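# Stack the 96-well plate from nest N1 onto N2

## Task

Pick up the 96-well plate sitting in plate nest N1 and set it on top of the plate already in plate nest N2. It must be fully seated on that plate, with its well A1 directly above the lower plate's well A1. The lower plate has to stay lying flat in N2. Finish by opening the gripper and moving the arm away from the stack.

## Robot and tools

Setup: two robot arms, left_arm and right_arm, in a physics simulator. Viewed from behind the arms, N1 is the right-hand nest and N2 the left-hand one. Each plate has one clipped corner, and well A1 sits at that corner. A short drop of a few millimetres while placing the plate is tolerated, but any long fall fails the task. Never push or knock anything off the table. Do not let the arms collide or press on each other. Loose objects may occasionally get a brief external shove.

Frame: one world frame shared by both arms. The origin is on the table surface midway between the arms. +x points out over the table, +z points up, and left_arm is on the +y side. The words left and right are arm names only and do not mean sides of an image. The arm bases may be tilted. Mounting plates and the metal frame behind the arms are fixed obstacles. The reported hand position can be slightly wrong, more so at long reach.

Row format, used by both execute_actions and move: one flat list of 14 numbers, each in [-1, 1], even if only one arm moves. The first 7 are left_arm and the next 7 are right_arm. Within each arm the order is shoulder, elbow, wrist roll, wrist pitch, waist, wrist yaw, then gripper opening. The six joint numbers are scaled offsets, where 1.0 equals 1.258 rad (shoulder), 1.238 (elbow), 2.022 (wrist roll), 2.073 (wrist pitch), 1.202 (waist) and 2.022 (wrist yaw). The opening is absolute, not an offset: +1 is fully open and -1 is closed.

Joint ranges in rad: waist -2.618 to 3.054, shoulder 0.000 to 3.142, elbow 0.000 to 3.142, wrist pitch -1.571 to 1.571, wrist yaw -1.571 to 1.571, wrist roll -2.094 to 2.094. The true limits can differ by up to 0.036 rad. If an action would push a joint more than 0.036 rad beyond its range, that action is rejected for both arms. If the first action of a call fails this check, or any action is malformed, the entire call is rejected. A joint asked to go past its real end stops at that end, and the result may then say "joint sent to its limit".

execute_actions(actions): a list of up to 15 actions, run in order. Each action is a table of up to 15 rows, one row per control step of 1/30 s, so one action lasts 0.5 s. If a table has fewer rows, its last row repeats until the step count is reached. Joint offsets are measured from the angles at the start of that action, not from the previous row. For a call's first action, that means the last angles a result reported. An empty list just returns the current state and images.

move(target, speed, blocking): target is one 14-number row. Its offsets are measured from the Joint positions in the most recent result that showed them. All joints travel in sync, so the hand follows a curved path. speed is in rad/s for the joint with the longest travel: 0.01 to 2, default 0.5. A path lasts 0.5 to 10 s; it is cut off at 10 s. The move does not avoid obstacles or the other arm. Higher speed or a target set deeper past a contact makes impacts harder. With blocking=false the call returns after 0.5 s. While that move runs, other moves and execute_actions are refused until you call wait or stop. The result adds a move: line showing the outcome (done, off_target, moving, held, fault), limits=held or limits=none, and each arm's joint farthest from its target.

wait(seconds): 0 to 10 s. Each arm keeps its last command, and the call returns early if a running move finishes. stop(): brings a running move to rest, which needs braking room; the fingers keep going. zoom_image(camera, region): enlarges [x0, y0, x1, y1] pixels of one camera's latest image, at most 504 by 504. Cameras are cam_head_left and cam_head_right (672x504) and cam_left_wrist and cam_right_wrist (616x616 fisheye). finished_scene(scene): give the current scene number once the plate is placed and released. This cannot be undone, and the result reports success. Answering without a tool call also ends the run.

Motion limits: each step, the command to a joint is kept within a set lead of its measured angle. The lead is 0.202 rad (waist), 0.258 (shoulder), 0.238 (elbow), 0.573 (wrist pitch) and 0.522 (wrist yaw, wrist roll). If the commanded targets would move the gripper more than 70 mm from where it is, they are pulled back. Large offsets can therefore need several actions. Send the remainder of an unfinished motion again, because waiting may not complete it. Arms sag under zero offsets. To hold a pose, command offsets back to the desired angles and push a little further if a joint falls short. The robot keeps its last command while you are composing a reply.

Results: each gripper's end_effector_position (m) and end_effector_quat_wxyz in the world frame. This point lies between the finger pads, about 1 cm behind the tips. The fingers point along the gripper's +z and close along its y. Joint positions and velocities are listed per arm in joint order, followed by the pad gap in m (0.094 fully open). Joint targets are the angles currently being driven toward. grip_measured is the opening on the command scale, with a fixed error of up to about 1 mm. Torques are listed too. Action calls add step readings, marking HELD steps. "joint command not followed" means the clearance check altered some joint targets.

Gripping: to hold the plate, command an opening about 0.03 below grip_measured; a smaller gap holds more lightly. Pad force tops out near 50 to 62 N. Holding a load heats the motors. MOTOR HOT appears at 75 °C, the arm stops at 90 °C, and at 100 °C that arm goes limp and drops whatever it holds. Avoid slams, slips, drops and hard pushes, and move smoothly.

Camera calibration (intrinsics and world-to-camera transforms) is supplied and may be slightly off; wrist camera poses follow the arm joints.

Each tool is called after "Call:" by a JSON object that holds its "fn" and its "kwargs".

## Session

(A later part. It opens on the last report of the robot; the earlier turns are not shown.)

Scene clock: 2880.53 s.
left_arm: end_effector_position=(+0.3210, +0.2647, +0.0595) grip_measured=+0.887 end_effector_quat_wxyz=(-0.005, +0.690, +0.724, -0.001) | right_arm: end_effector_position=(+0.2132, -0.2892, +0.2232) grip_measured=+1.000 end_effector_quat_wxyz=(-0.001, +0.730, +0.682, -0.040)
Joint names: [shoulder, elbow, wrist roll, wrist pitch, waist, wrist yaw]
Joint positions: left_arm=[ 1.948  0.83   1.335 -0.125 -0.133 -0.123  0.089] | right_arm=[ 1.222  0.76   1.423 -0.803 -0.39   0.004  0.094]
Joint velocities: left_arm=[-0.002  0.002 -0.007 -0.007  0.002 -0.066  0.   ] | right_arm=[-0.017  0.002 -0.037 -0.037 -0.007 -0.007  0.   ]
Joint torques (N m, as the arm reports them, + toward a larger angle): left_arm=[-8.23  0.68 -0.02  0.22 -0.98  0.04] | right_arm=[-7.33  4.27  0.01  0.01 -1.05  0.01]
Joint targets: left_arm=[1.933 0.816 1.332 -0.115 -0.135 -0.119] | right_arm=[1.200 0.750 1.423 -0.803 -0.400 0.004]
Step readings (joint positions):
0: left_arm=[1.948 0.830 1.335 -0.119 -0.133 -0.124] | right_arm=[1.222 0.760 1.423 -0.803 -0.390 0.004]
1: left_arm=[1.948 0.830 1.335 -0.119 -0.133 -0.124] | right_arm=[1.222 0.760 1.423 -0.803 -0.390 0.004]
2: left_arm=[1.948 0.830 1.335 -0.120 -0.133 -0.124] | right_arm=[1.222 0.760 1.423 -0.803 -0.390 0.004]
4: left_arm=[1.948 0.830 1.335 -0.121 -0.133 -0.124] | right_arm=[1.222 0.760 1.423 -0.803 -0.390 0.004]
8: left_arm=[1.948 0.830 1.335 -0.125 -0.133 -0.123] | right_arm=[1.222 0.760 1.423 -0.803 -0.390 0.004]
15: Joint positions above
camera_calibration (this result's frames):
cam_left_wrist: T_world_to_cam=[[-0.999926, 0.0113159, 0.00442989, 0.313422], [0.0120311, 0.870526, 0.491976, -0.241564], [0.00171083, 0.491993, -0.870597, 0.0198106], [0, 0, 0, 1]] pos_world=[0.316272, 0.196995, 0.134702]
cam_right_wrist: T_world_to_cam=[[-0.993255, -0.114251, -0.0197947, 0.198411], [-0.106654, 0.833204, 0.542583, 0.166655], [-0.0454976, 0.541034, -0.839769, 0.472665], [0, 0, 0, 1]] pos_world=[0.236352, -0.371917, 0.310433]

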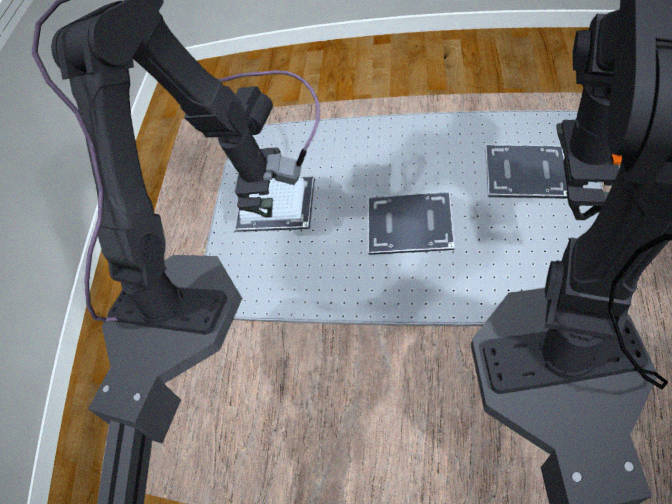

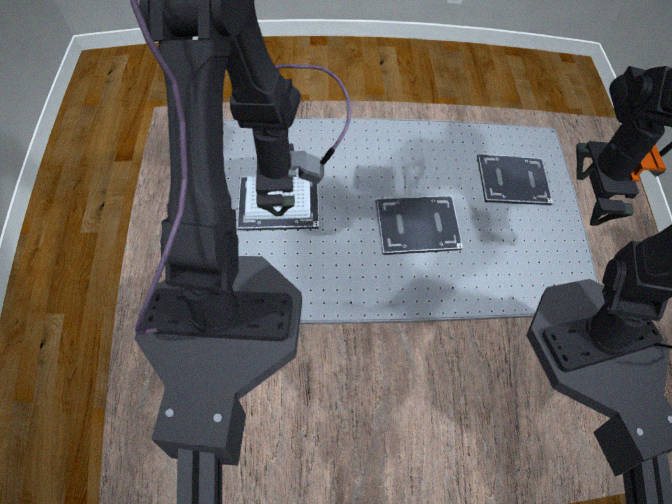

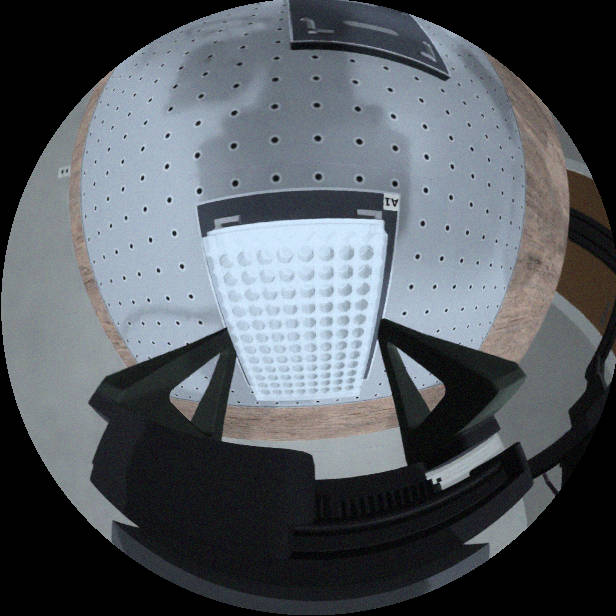

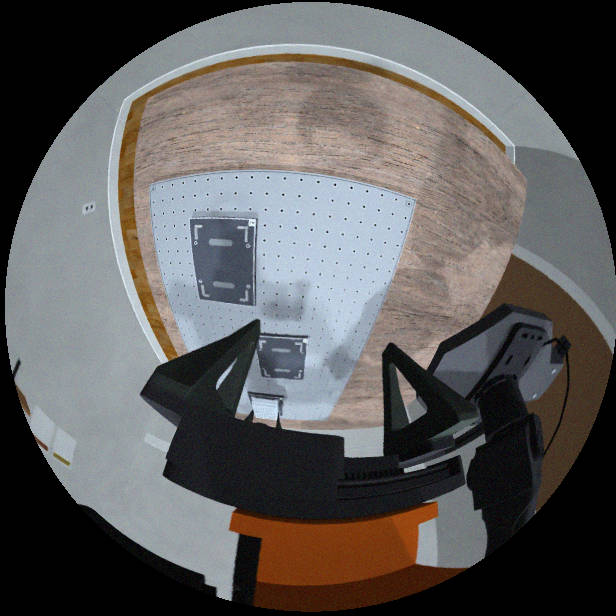

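Call:
{"fn": "execute_actions", "kwargs": {"actions": [[[-0.027,-0.0113,-0.0015,-0.004,-0.0017,0.002,0.89,-0.0175,-0.008,0,0,-0.008,0,1],[-0.027,-0.0113,-0.0015,-0.008,-0.0017,0.002,0.89,-0.0175,-0.008,0,0,-0.008,0,1],[-0.027,-0.0113,-0.0015,-0.0105,-0.0017,0.002,0.89,-0.0175,-0.008,0,0,-0.008,0,1],[-0.022,-0.0113,-0.0015,-0.008,-0.0017,0.002,0.89,-0.0175,-0.008,0,0,-0.008,0,1],[-0.019,-0.0113,-0.0015,0.0,-0.0017,0.002,0.89,-0.0175,-0.008,0,0,-0.008,0,1]]]}}

Call:
{"fn": "zoom_image", "kwargs": {"camera": "cam_left_wrist", "region": [204,205,254,245]}}

Call:
{"fn": "zoom_image", "kwargs": {"camera": "cam_left_wrist", "region": [352,200,402,240]}}

Scene clock: 2891.03 s.
left_arm: end_effector_position=(+0.3227, +0.2646, +0.0618) grip_measured=+0.887 end_effector_quat_wxyz=(-0.003, +0.690, +0.724, -0.000) | right_arm: end_effector_position=(+0.2132, -0.2892, +0.2232) grip_measured=+1.000 end_effector_quat_wxyz=(-0.001, +0.730, +0.682, -0.040)
Joint names: [shoulder, elbow, wrist roll, wrist pitch, waist, wrist yaw]
Joint positions: left_arm=[ 1.939  0.83   1.335 -0.129 -0.133 -0.122  0.089] | right_arm=[ 1.222  0.76   1.423 -0.803 -0.39   0.004  0.094]
Joint velocities: left_arm=[ 0.002  0.017 -0.051  0.022 -0.012 -0.051  0.   ] | right_arm=[ 0.002 -0.002 -0.037 -0.037  0.007  0.037  0.   ]
Joint torques (N m, as the arm reports them, + toward a larger angle): left_arm=[-8.27  0.65 -0.02  0.15 -0.93  0.04] | right_arm=[-7.34  4.27  0.02  0.01 -1.05  0.  ]
Joint targets: left_arm=[1.924 0.816 1.332 -0.125 -0.135 -0.119] | right_arm=[1.200 0.750 1.423 -0.803 -0.400 0.004]
Step readings (joint positions):
0: left_arm=[1.948 0.830 1.335 -0.125 -0.133 -0.123] | right_arm=[1.222 0.760 1.423 -0.803 -0.390 0.004]
1: left_arm=[1.946 0.830 1.335 -0.127 -0.133 -0.123] | right_arm=[1.222 0.760 1.423 -0.803 -0.390 0.004]
2: left_arm=[1.943 0.830 1.335 -0.130 -0.133 -0.122] | right_arm=[1.222 0.760 1.423 -0.803 -0.390 0.004]
4: left_arm=[1.939 0.830 1.335 -0.130 -0.133 -0.122] | right_arm=[1.222 0.760 1.423 -0.803 -0.390 0.004]
8: left_arm=[1.939 0.830 1.335 -0.129 -0.133 -0.122] | right_arm=[1.222 0.760 1.423 -0.803 -0.390 0.004]
15: Joint positions above
camera_calibration (this result's frames):
cam_left_wrist: T_world_to_cam=[[-0.999943, 0.0106786, -0.000722647, 0.315552], [0.00894905, 0.871203, 0.490842, -0.24172], [0.00587108, 0.490807, -0.871248, 0.0208409], [0, 0, 0, 1]] pos_world=[0.317575, 0.196989, 0.137032]
cam_right_wrist: T_world_to_cam=[[-0.993255, -0.114251, -0.0197947, 0.198411], [-0.106654, 0.833204, 0.542583, 0.166655], [-0.0454976, 0.541034, -0.839769, 0.472665], [0, 0, 0, 1]] pos_world=[0.236352, -0.371917, 0.310433]

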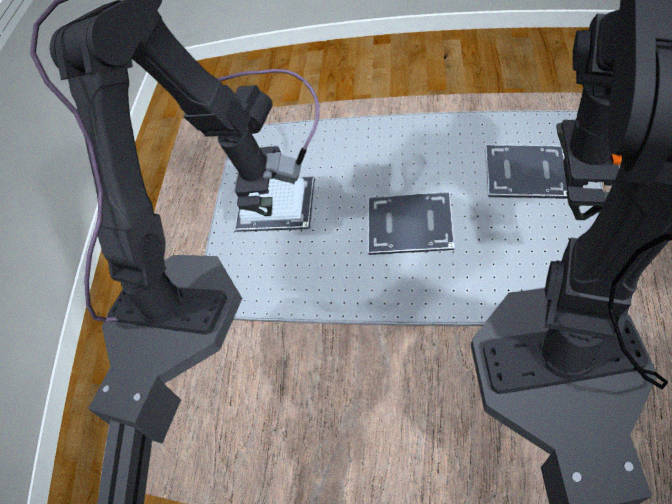

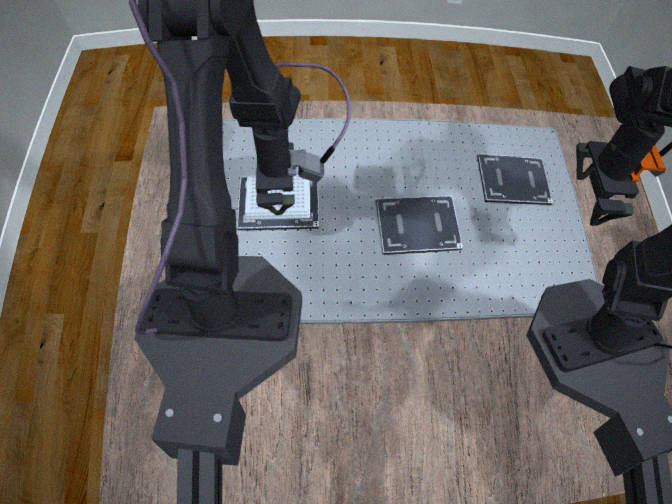

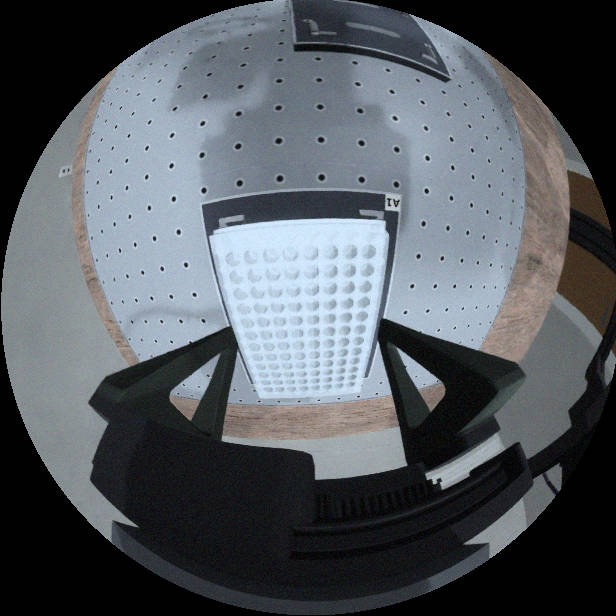

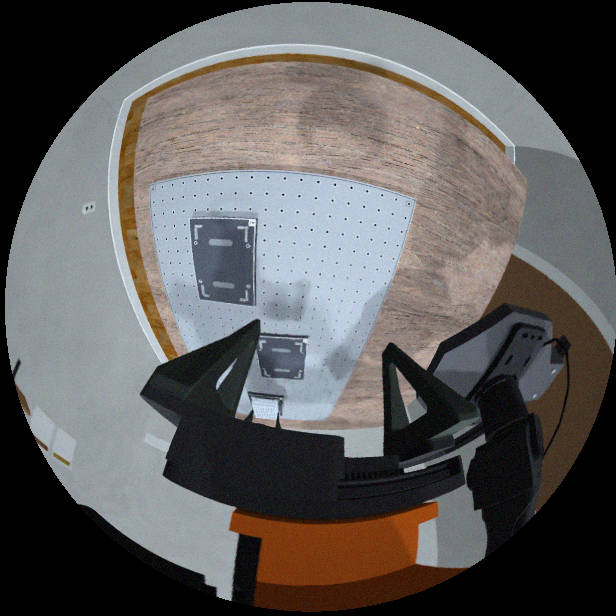

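Region (204, 205, 254, 245) of cam_left_wrist's 616x616 image, scaled by 10.080, with more detail than that image has; it fills the top 403 rows of this view, and the rest is white.

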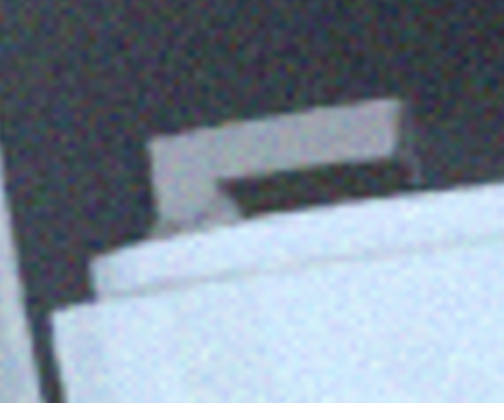

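Region (352, 200, 402, 240) of cam_left_wrist's 616x616 image, scaled by 10.080, with more detail than that image has; it fills the top 403 rows of this view, and the rest is white.

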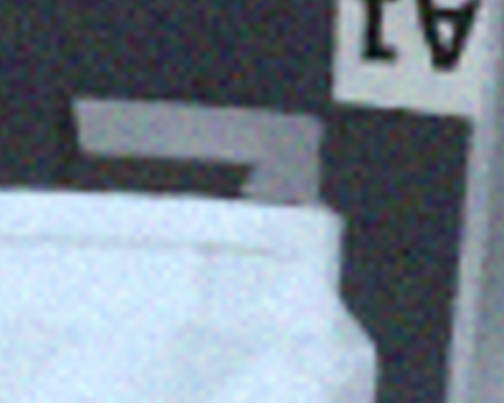

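Call:
{"fn": "execute_actions", "kwargs": {"actions": [[[-0.012,-0.0113,-0.0015,0.002,-0.0017,0.002,0.85,-0.0175,-0.008,0,0,-0.008,0,1],[-0.012,-0.0113,-0.0015,0.002,-0.0017,0.002,0.82,-0.0175,-0.008,0,0,-0.008,0,1],[-0.012,-0.0113,-0.0015,0.002,-0.0017,0.002,0.79,-0.0175,-0.008,0,0,-0.008,0,1],[-0.012,-0.0113,-0.0015,0.002,-0.0017,0.002,0.77,-0.0175,-0.008,0,0,-0.008,0,1],[-0.012,-0.0113,-0.0015,0.002,-0.0017,0.002,0.755,-0.0175,-0.008,0,0,-0.008,0,1],[-0.012,-0.0113,-0.0015,0.002,-0.0017,0.002,0.745,-0.0175,-0.008,0,0,-0.008,0,1],[-0.012,-0.0113,-0.0015,0.002,-0.0017,0.002,0.735,-0.0175,-0.008,0,0,-0.008,0,1]],[[-0.012,-0.0113,-0.0015,0.002,-0.0017,0.002,0.728,-0.0175,-0.008,0,0,-0.008,0,1]]]}}

Call:
{"fn": "zoom_image", "kwargs": {"camera": "cam_left_wrist", "region": [204,205,254,245]}}

Call:
{"fn": "zoom_image", "kwargs": {"camera": "cam_left_wrist", "region": [352,200,402,240]}}

Scene clock: 2906.23 s.
left_arm: end_effector_position=(+0.3227, +0.2646, +0.0618) grip_measured=+0.737 end_effector_quat_wxyz=(-0.003, +0.690, +0.724, -0.000) | right_arm: end_effector_position=(+0.2132, -0.2892, +0.2232) grip_measured=+1.000 end_effector_quat_wxyz=(-0.001, +0.730, +0.682, -0.040)
Joint names: [shoulder, elbow, wrist roll, wrist pitch, waist, wrist yaw]
Joint positions: left_arm=[ 1.939  0.83   1.335 -0.129 -0.133 -0.122  0.082] | right_arm=[ 1.222  0.76   1.423 -0.803 -0.39   0.004  0.094]
Joint velocities: left_arm=[-0.002 -0.002  0.022 -0.007  0.007  0.037  0.   ] | right_arm=[ 0.027  0.002  0.037  0.022  0.017 -0.066  0.   ]
Joint torques (N m, as the arm reports them, + toward a larger angle): left_arm=[-8.22  0.73 -0.02  0.17 -0.97  0.04] | right_arm=[-7.31  4.28  0.01  0.01 -1.05  0.01]
Joint targets: left_arm=[1.924 0.816 1.332 -0.125 -0.135 -0.118] | right_arm=[1.200 0.750 1.423 -0.803 -0.400 0.004]
Step readings (joint positions; steps 1 to 15: 1st action; 16 to 30: 2nd action):
0: left_arm=[1.939 0.830 1.335 -0.129 -0.133 -0.122] | right_arm=[1.222 0.760 1.423 -0.803 -0.390 0.004]
1: left_arm=[1.939 0.830 1.335 -0.129 -0.133 -0.122] | right_arm=[1.222 0.760 1.423 -0.803 -0.390 0.004]
2: left_arm=[1.939 0.830 1.335 -0.129 -0.133 -0.122] | right_arm=[1.222 0.760 1.423 -0.803 -0.390 0.004]
4: left_arm=[1.939 0.830 1.335 -0.129 -0.133 -0.122] | right_arm=[1.222 0.760 1.423 -0.803 -0.390 0.004]
8: left_arm=[1.939 0.830 1.335 -0.129 -0.133 -0.122] | right_arm=[1.222 0.760 1.423 -0.803 -0.390 0.004]
15: left_arm=[1.939 0.830 1.335 -0.129 -0.133 -0.122] | right_arm=[1.222 0.760 1.423 -0.803 -0.390 0.004]
16: left_arm=[1.939 0.830 1.335 -0.129 -0.133 -0.122] | right_arm=[1.222 0.760 1.423 -0.803 -0.390 0.004]
17: left_arm=[1.939 0.830 1.335 -0.129 -0.133 -0.122] | right_arm=[1.222 0.760 1.423 -0.803 -0.390 0.004]
19: left_arm=[1.939 0.830 1.335 -0.129 -0.133 -0.122] | right_arm=[1.222 0.760 1.423 -0.803 -0.390 0.004]
23: left_arm=[1.939 0.830 1.335 -0.129 -0.133 -0.122] | right_arm=[1.222 0.760 1.423 -0.803 -0.390 0.004]
30: Joint positions above
camera_calibration (this result's frames):
cam_left_wrist: T_world_to_cam=[[-0.999943, 0.0106786, -0.000722647, 0.315552], [0.00894905, 0.871203, 0.490842, -0.24172], [0.00587108, 0.490807, -0.871248, 0.0208409], [0, 0, 0, 1]] pos_world=[0.317575, 0.196989, 0.137032]
cam_right_wrist: T_world_to_cam=[[-0.993255, -0.114251, -0.0197947, 0.198411], [-0.106654, 0.833204, 0.542583, 0.166655], [-0.0454976, 0.541034, -0.839769, 0.472665], [0, 0, 0, 1]] pos_world=[0.236352, -0.371917, 0.310433]

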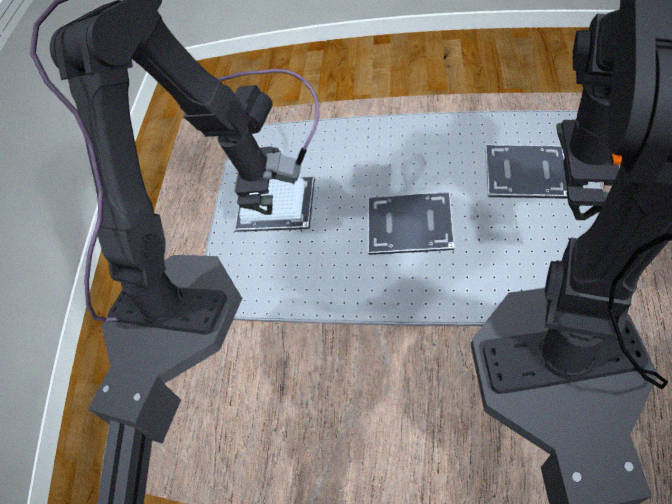

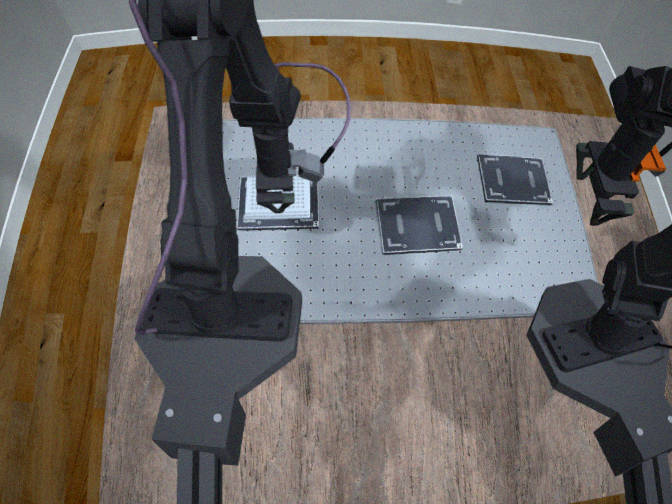

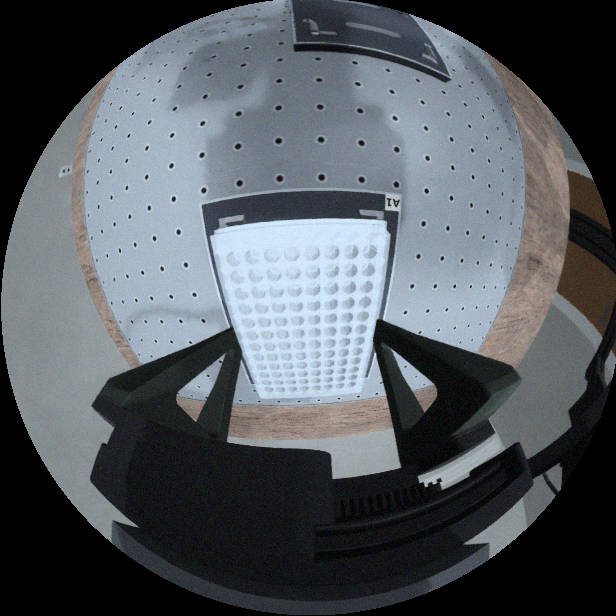

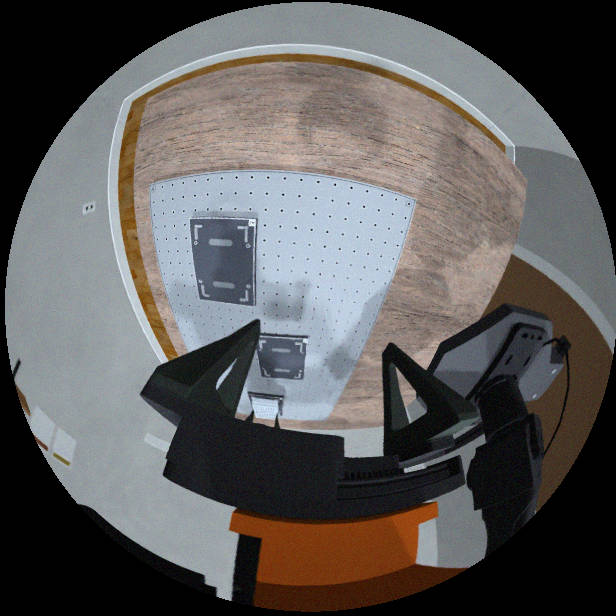

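Region (204, 205, 254, 245) of cam_left_wrist's 616x616 image, scaled by 10.080, with more detail than that image has; it fills the top 403 rows of this view, and the rest is white.

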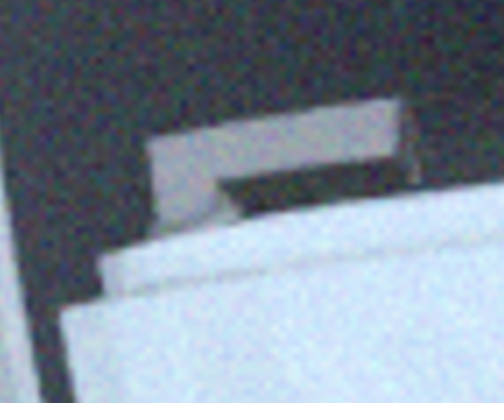

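Region (352, 200, 402, 240) of cam_left_wrist's 616x616 image, scaled by 10.080, with more detail than that image has; it fills the top 403 rows of this view, and the rest is white.

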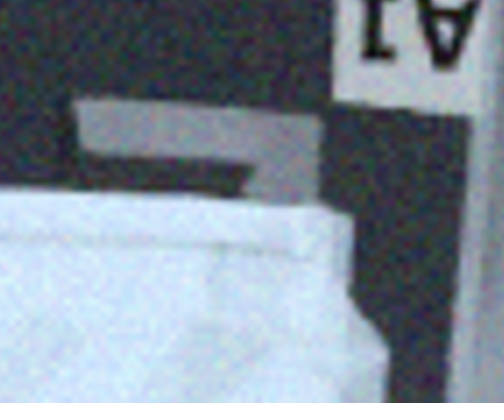

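Call:
{"fn": "zoom_image", "kwargs": {"camera": "cam_left_wrist", "region": [245,370,295,410]}}

Call:
{"fn": "zoom_image", "kwargs": {"camera": "cam_left_wrist", "region": [335,365,385,405]}}

Region (245, 370, 295, 410) of cam_left_wrist's 616x616 image, scaled by 10.080, with more detail than that image has; it fills the top 403 rows of this view, and the rest is white.

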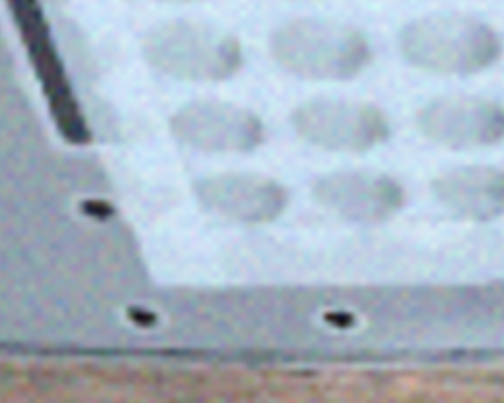

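Region (335, 365, 385, 405) of cam_left_wrist's 616x616 image, scaled by 10.080, with more detail than that image has; it fills the top 403 rows of this view, and the rest is white.

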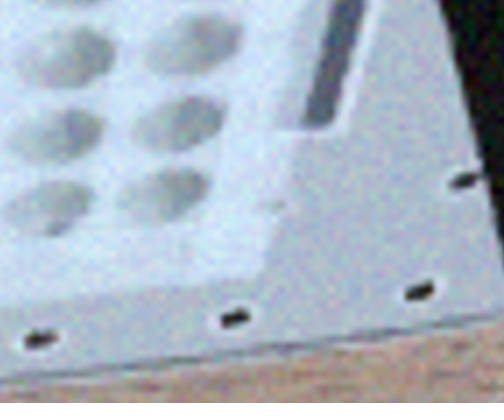

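Call:
{"fn": "execute_actions", "kwargs": {"actions": [[[-0.012,-0.0113,-0.0015,0.002,-0.0017,0.002,0.75,-0.0175,-0.008,0,0,-0.008,0,1],[-0.012,-0.0113,-0.0015,0.002,-0.0017,0.002,0.76,-0.0175,-0.008,0,0,-0.008,0,1],[-0.012,-0.0113,-0.0015,0.002,-0.0017,0.002,0.772,-0.0175,-0.008,0,0,-0.008,0,1],[-0.012,-0.0113,-0.0015,0.006,-0.0017,0.002,0.772,-0.0175,-0.008,0,0,-0.008,0,1],[-0.012,-0.0113,-0.0015,0.008,-0.0017,0.002,0.772,-0.0175,-0.008,0,0,-0.008,0,1]]]}}

Call:
{"fn": "zoom_image", "kwargs": {"camera": "cam_left_wrist", "region": [204,205,254,245]}}

Call:
{"fn": "zoom_image", "kwargs": {"camera": "cam_left_wrist", "region": [352,200,402,240]}}

Scene clock: 2935.37 s.
left_arm: end_effector_position=(+0.3230, +0.2645, +0.0618) grip_measured=+0.769 end_effector_quat_wxyz=(-0.002, +0.690, +0.724, +0.000) | right_arm: end_effector_position=(+0.2132, -0.2892, +0.2232) grip_measured=+1.000 end_effector_quat_wxyz=(-0.001, +0.730, +0.682, -0.040)
Joint names: [shoulder, elbow, wrist roll, wrist pitch, waist, wrist yaw]
Joint positions: left_arm=[ 1.939  0.83   1.335 -0.127 -0.133 -0.122  0.083] | right_arm=[ 1.222  0.76   1.423 -0.803 -0.39   0.004  0.094]
Joint velocities: left_arm=[-0.012  0.002  0.007 -0.037 -0.017 -0.037 -0.   ] | right_arm=[-0.007 -0.007  0.022  0.007 -0.012  0.007  0.   ]
Joint torques (N m, as the arm reports them, + toward a larger angle): left_arm=[-8.23  0.73 -0.02  0.28 -0.98  0.04] | right_arm=[-7.32  4.26  0.01  0.01 -1.03  0.01]
Joint targets: left_arm=[1.924 0.816 1.332 -0.112 -0.135 -0.118] | right_arm=[1.200 0.750 1.423 -0.803 -0.400 0.004]
Step readings (joint positions):
0: left_arm=[1.939 0.830 1.335 -0.129 -0.133 -0.122] | right_arm=[1.222 0.760 1.423 -0.803 -0.390 0.004]
1: left_arm=[1.939 0.830 1.335 -0.129 -0.133 -0.122] | right_arm=[1.222 0.760 1.423 -0.803 -0.390 0.004]
2: left_arm=[1.939 0.830 1.335 -0.129 -0.133 -0.122] | right_arm=[1.222 0.760 1.423 -0.803 -0.390 0.004]
4: left_arm=[1.939 0.830 1.335 -0.129 -0.133 -0.122] | right_arm=[1.222 0.760 1.423 -0.803 -0.390 0.004]
8: left_arm=[1.939 0.830 1.335 -0.127 -0.133 -0.122] | right_arm=[1.222 0.760 1.423 -0.803 -0.390 0.004]
15: Joint positions above
camera_calibration (this result's frames):
cam_left_wrist: T_world_to_cam=[[-0.999942, 0.0104962, -0.00221395, 0.316064], [0.00806009, 0.871343, 0.490608, -0.241396], [0.00707865, 0.490562, -0.871377, 0.0205544], [0, 0, 0, 1]] pos_world=[0.317846, 0.196938, 0.137042]
cam_right_wrist: T_world_to_cam=[[-0.993255, -0.114251, -0.0197947, 0.198411], [-0.106654, 0.833204, 0.542583, 0.166655], [-0.0454976, 0.541034, -0.839769, 0.472665], [0, 0, 0, 1]] pos_world=[0.236352, -0.371917, 0.310433]

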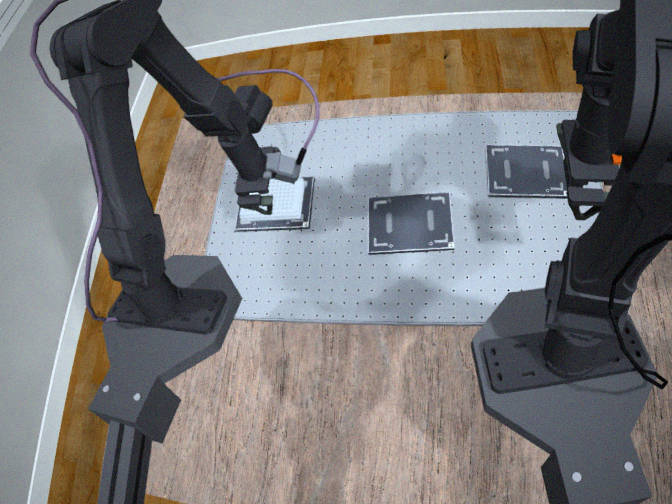

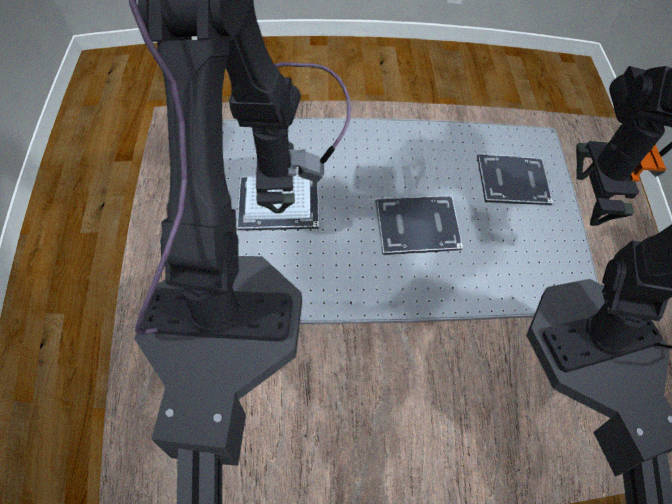

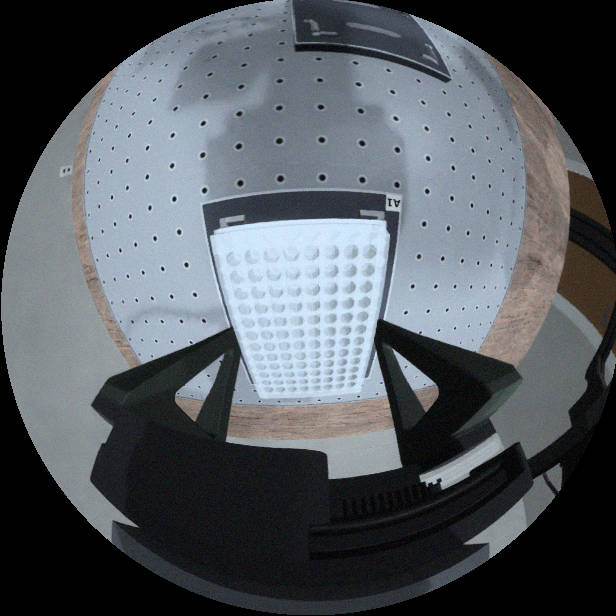

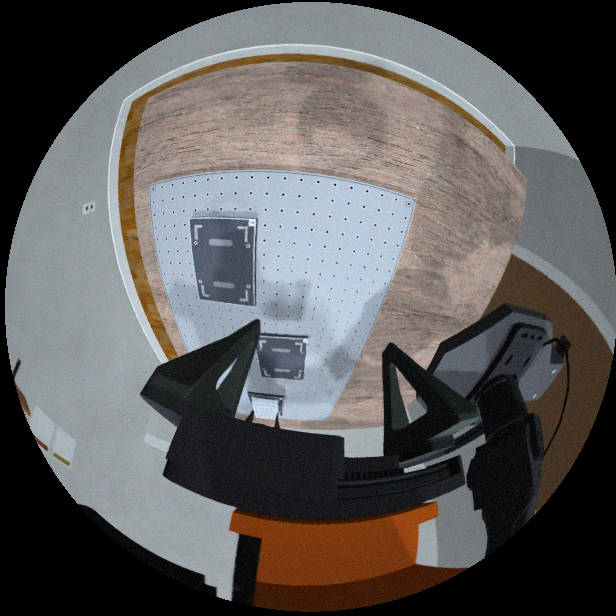

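Region (204, 205, 254, 245) of cam_left_wrist's 616x616 image, scaled by 10.080, with more detail than that image has; it fills the top 403 rows of this view, and the rest is white.

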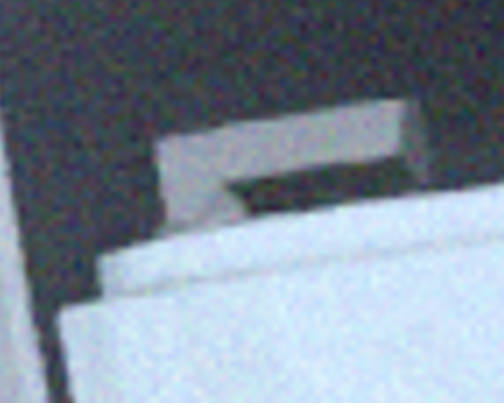

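Region (352, 200, 402, 240) of cam_left_wrist's 616x616 image, scaled by 10.080, with more detail than that image has; it fills the top 403 rows of this view, and the rest is white.

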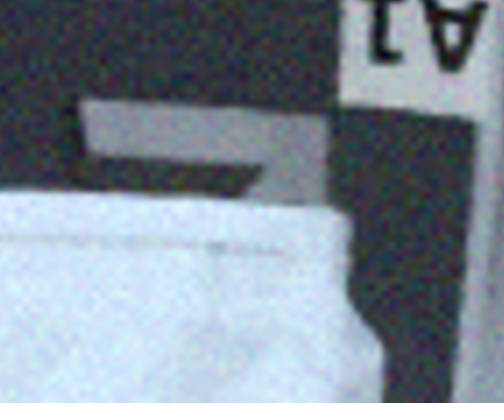

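Call:
{"fn": "execute_actions", "kwargs": {"actions": [[[-0.012,-0.0113,-0.0015,0.009,-0.0017,0.002,0.772,-0.0175,-0.008,0,0,-0.008,0,1],[-0.012,-0.0113,-0.0015,0.0105,-0.0017,0.002,0.772,-0.0175,-0.008,0,0,-0.008,0,1]]]}}

Call:
{"fn": "zoom_image", "kwargs": {"camera": "cam_left_wrist", "region": [204,205,254,245]}}

Call:
{"fn": "zoom_image", "kwargs": {"camera": "cam_left_wrist", "region": [352,200,402,240]}}

Scene clock: 2958.97 s.
left_arm: end_effector_position=(+0.3233, +0.2644, +0.0618) grip_measured=+0.769 end_effector_quat_wxyz=(-0.002, +0.690, +0.724, +0.001) | right_arm: end_effector_position=(+0.2132, -0.2892, +0.2232) grip_measured=+1.000 end_effector_quat_wxyz=(-0.001, +0.730, +0.682, -0.040)
Joint names: [shoulder, elbow, wrist roll, wrist pitch, waist, wrist yaw]
Joint positions: left_arm=[ 1.939  0.83   1.335 -0.126 -0.133 -0.122  0.083] | right_arm=[ 1.222  0.76   1.423 -0.803 -0.39   0.004  0.094]
Joint velocities: left_arm=[-0.007  0.012  0.022 -0.051  0.012  0.037 -0.002] | right_arm=[-0.012 -0.012 -0.037 -0.051 -0.007  0.037  0.   ]
Joint torques (N m, as the arm reports them, + toward a larger angle): left_arm=[-8.22  0.73 -0.02  0.33 -0.98  0.04] | right_arm=[-7.31  4.27  0.01  0.   -1.05  0.02]
Joint targets: left_arm=[1.924 0.816 1.332 -0.105 -0.135 -0.118] | right_arm=[1.200 0.750 1.423 -0.803 -0.400 0.004]
Step readings (joint positions):
0: left_arm=[1.939 0.830 1.335 -0.127 -0.133 -0.122] | right_arm=[1.222 0.760 1.423 -0.803 -0.390 0.004]
1: left_arm=[1.939 0.830 1.335 -0.127 -0.133 -0.122] | right_arm=[1.222 0.760 1.423 -0.803 -0.390 0.004]
2: left_arm=[1.939 0.830 1.335 -0.126 -0.133 -0.122] | right_arm=[1.222 0.760 1.423 -0.803 -0.390 0.004]
4: left_arm=[1.939 0.830 1.335 -0.126 -0.133 -0.122] | right_arm=[1.222 0.760 1.423 -0.803 -0.390 0.004]
8: left_arm=[1.939 0.830 1.335 -0.126 -0.133 -0.122] | right_arm=[1.222 0.760 1.423 -0.803 -0.390 0.004]
15: Joint positions above
camera_calibration (this result's frames):
cam_left_wrist: T_world_to_cam=[[-0.999941, 0.0103592, -0.0033324, 0.316447], [0.00739359, 0.871448, 0.490432, -0.241154], [0.00798447, 0.490378, -0.871473, 0.0203392], [0, 0, 0, 1]] pos_world=[0.318049, 0.196901, 0.137049]
cam_right_wrist: T_world_to_cam=[[-0.993255, -0.114251, -0.0197947, 0.198411], [-0.106654, 0.833204, 0.542583, 0.166655], [-0.0454976, 0.541034, -0.839769, 0.472665], [0, 0, 0, 1]] pos_world=[0.236352, -0.371917, 0.310433]

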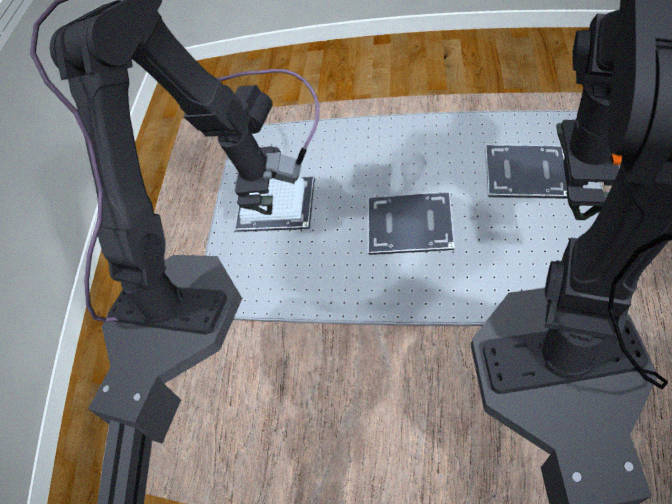

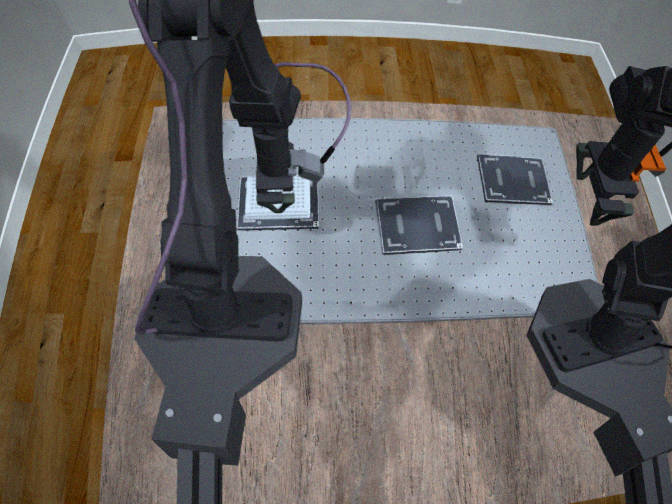

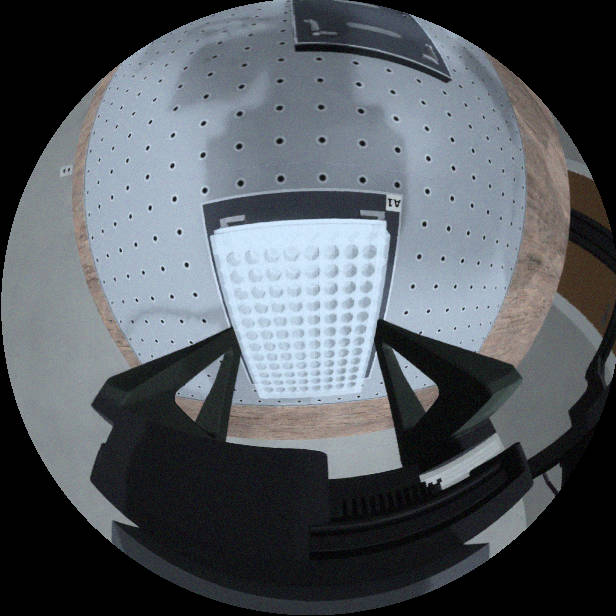

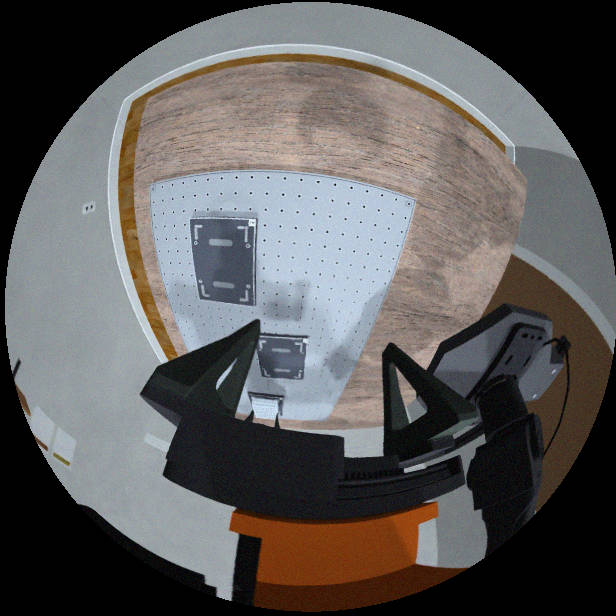

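Region (204, 205, 254, 245) of cam_left_wrist's 616x616 image, scaled by 10.080, with more detail than that image has; it fills the top 403 rows of this view, and the rest is white.

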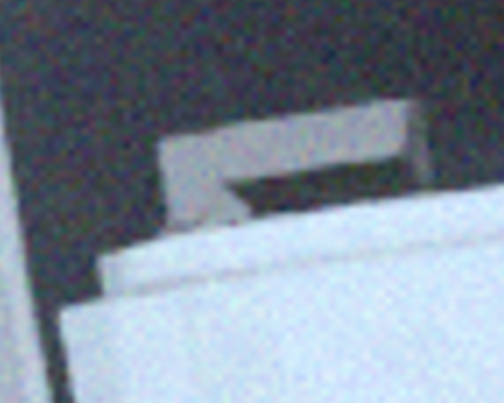

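Region (352, 200, 402, 240) of cam_left_wrist's 616x616 image, scaled by 10.080, with more detail than that image has; it fills the top 403 rows of this view, and the rest is white.

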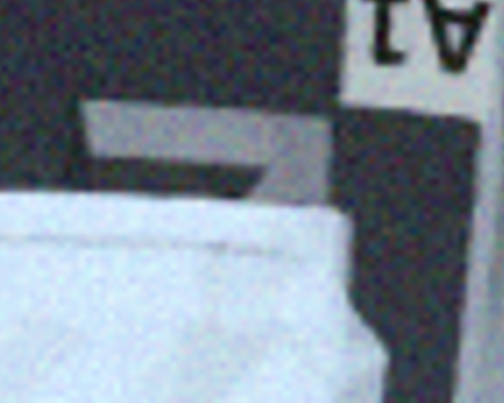

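Call:
{"fn": "execute_actions", "kwargs": {"actions": [[[-0.012,-0.0113,-0.0015,0.004,-0.0017,0.002,0.78,-0.0175,-0.008,0,0,-0.008,0,1],[-0.012,-0.0113,-0.0015,0.001,-0.0017,0.002,0.80,-0.0175,-0.008,0,0,-0.008,0,1],[-0.012,-0.0113,-0.0015,0.001,-0.0017,0.002,0.83,-0.0175,-0.008,0,0,-0.008,0,1],[-0.012,-0.0113,-0.0015,0.001,-0.0017,0.002,0.86,-0.0175,-0.008,0,0,-0.008,0,1],[-0.012,-0.0113,-0.0015,0.001,-0.0017,0.002,0.9,-0.0175,-0.008,0,0,-0.008,0,1],[-0.012,-0.0113,-0.0015,0.001,-0.0017,0.002,0.95,-0.0175,-0.008,0,0,-0.008,0,1],[-0.012,-0.0113,-0.0015,0.001,-0.0017,0.002,1,-0.0175,-0.008,0,0,-0.008,0,1]]]}}

Call:
{"fn": "zoom_image", "kwargs": {"camera": "cam_left_wrist", "region": [204,205,254,245]}}

Call:
{"fn": "zoom_image", "kwargs": {"camera": "cam_left_wrist", "region": [352,200,402,240]}}

Scene clock: 2984.40 s.
left_arm: end_effector_position=(+0.3233, +0.2644, +0.0618) grip_measured=+1.000 end_effector_quat_wxyz=(-0.002, +0.690, +0.724, +0.001) | right_arm: end_effector_position=(+0.2132, -0.2892, +0.2232) grip_measured=+1.000 end_effector_quat_wxyz=(-0.001, +0.730, +0.682, -0.040)
Joint names: [shoulder, elbow, wrist roll, wrist pitch, waist, wrist yaw]
Joint positions: left_arm=[ 1.939  0.83   1.335 -0.126 -0.133 -0.122  0.094] | right_arm=[ 1.222  0.76   1.423 -0.803 -0.39   0.004  0.094]
Joint velocities: left_arm=[ 0.002 -0.007  0.051  0.022 -0.007 -0.037  0.   ] | right_arm=[ 0.027 -0.002  0.022 -0.037 -0.007  0.022  0.   ]
Joint torques (N m, as the arm reports them, + toward a larger angle): left_arm=[-8.22  0.74 -0.02  0.16 -0.98  0.04] | right_arm=[-7.32  4.26  0.01  0.   -1.07  0.01]
Joint targets: left_arm=[1.924 0.816 1.332 -0.124 -0.135 -0.118] | right_arm=[1.200 0.750 1.423 -0.803 -0.400 0.004]
Step readings (joint positions):
0: left_arm=[1.939 0.830 1.335 -0.126 -0.133 -0.122] | right_arm=[1.222 0.760 1.423 -0.803 -0.390 0.004]
1: left_arm=[1.939 0.830 1.335 -0.126 -0.133 -0.122] | right_arm=[1.222 0.760 1.423 -0.803 -0.390 0.004]
2: left_arm=[1.939 0.830 1.335 -0.126 -0.133 -0.122] | right_arm=[1.222 0.760 1.423 -0.803 -0.390 0.004]
4: left_arm=[1.939 0.830 1.335 -0.126 -0.133 -0.122] | right_arm=[1.222 0.760 1.423 -0.803 -0.390 0.004]
8: left_arm=[1.939 0.830 1.335 -0.126 -0.133 -0.122] | right_arm=[1.222 0.760 1.423 -0.803 -0.390 0.004]
15: Joint positions above
camera_calibration (this result's frames):
cam_left_wrist: T_world_to_cam=[[-0.999941, 0.0103592, -0.0033324, 0.316447], [0.00739359, 0.871448, 0.490432, -0.241154], [0.00798447, 0.490378, -0.871473, 0.0203392], [0, 0, 0, 1]] pos_world=[0.318049, 0.196901, 0.137049]
cam_right_wrist: T_world_to_cam=[[-0.993255, -0.114251, -0.0197947, 0.198411], [-0.106654, 0.833204, 0.542583, 0.166655], [-0.0454976, 0.541034, -0.839769, 0.472665], [0, 0, 0, 1]] pos_world=[0.236352, -0.371917, 0.310433]

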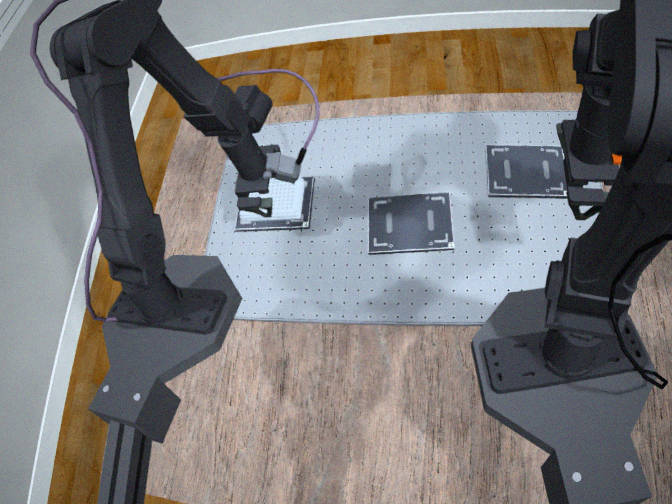

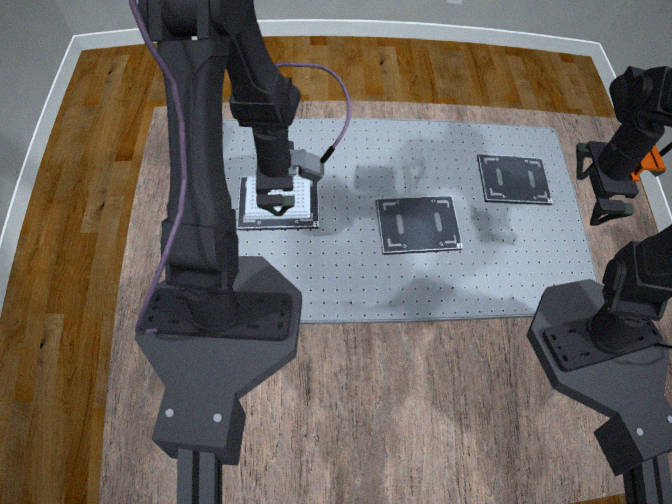

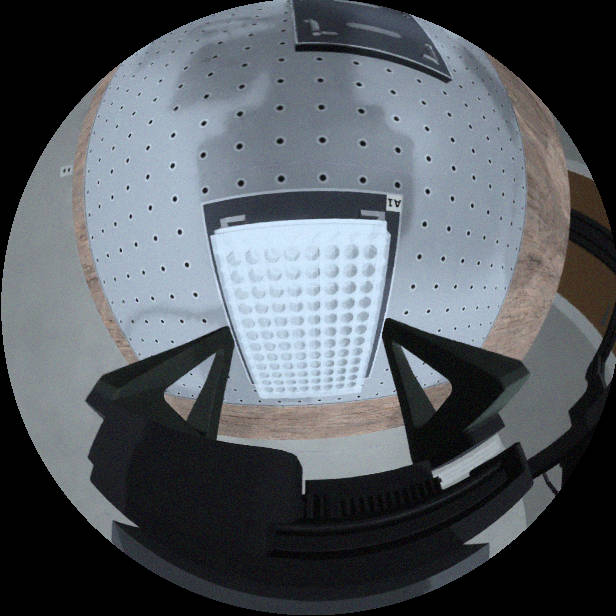

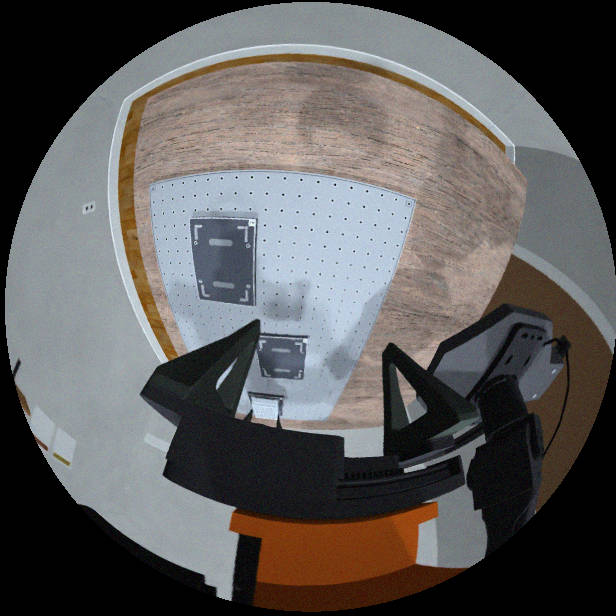

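Region (204, 205, 254, 245) of cam_left_wrist's 616x616 image, scaled by 10.080, with more detail than that image has; it fills the top 403 rows of this view, and the rest is white.

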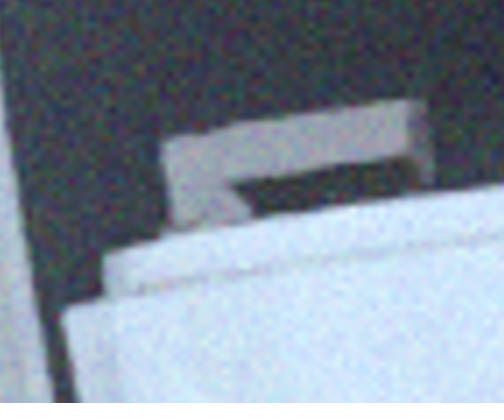

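Region (352, 200, 402, 240) of cam_left_wrist's 616x616 image, scaled by 10.080, with more detail than that image has; it fills the top 403 rows of this view, and the rest is white.

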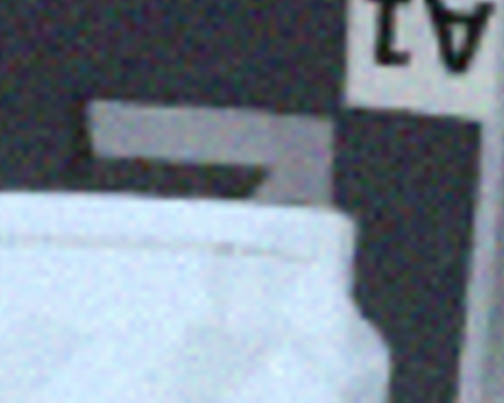

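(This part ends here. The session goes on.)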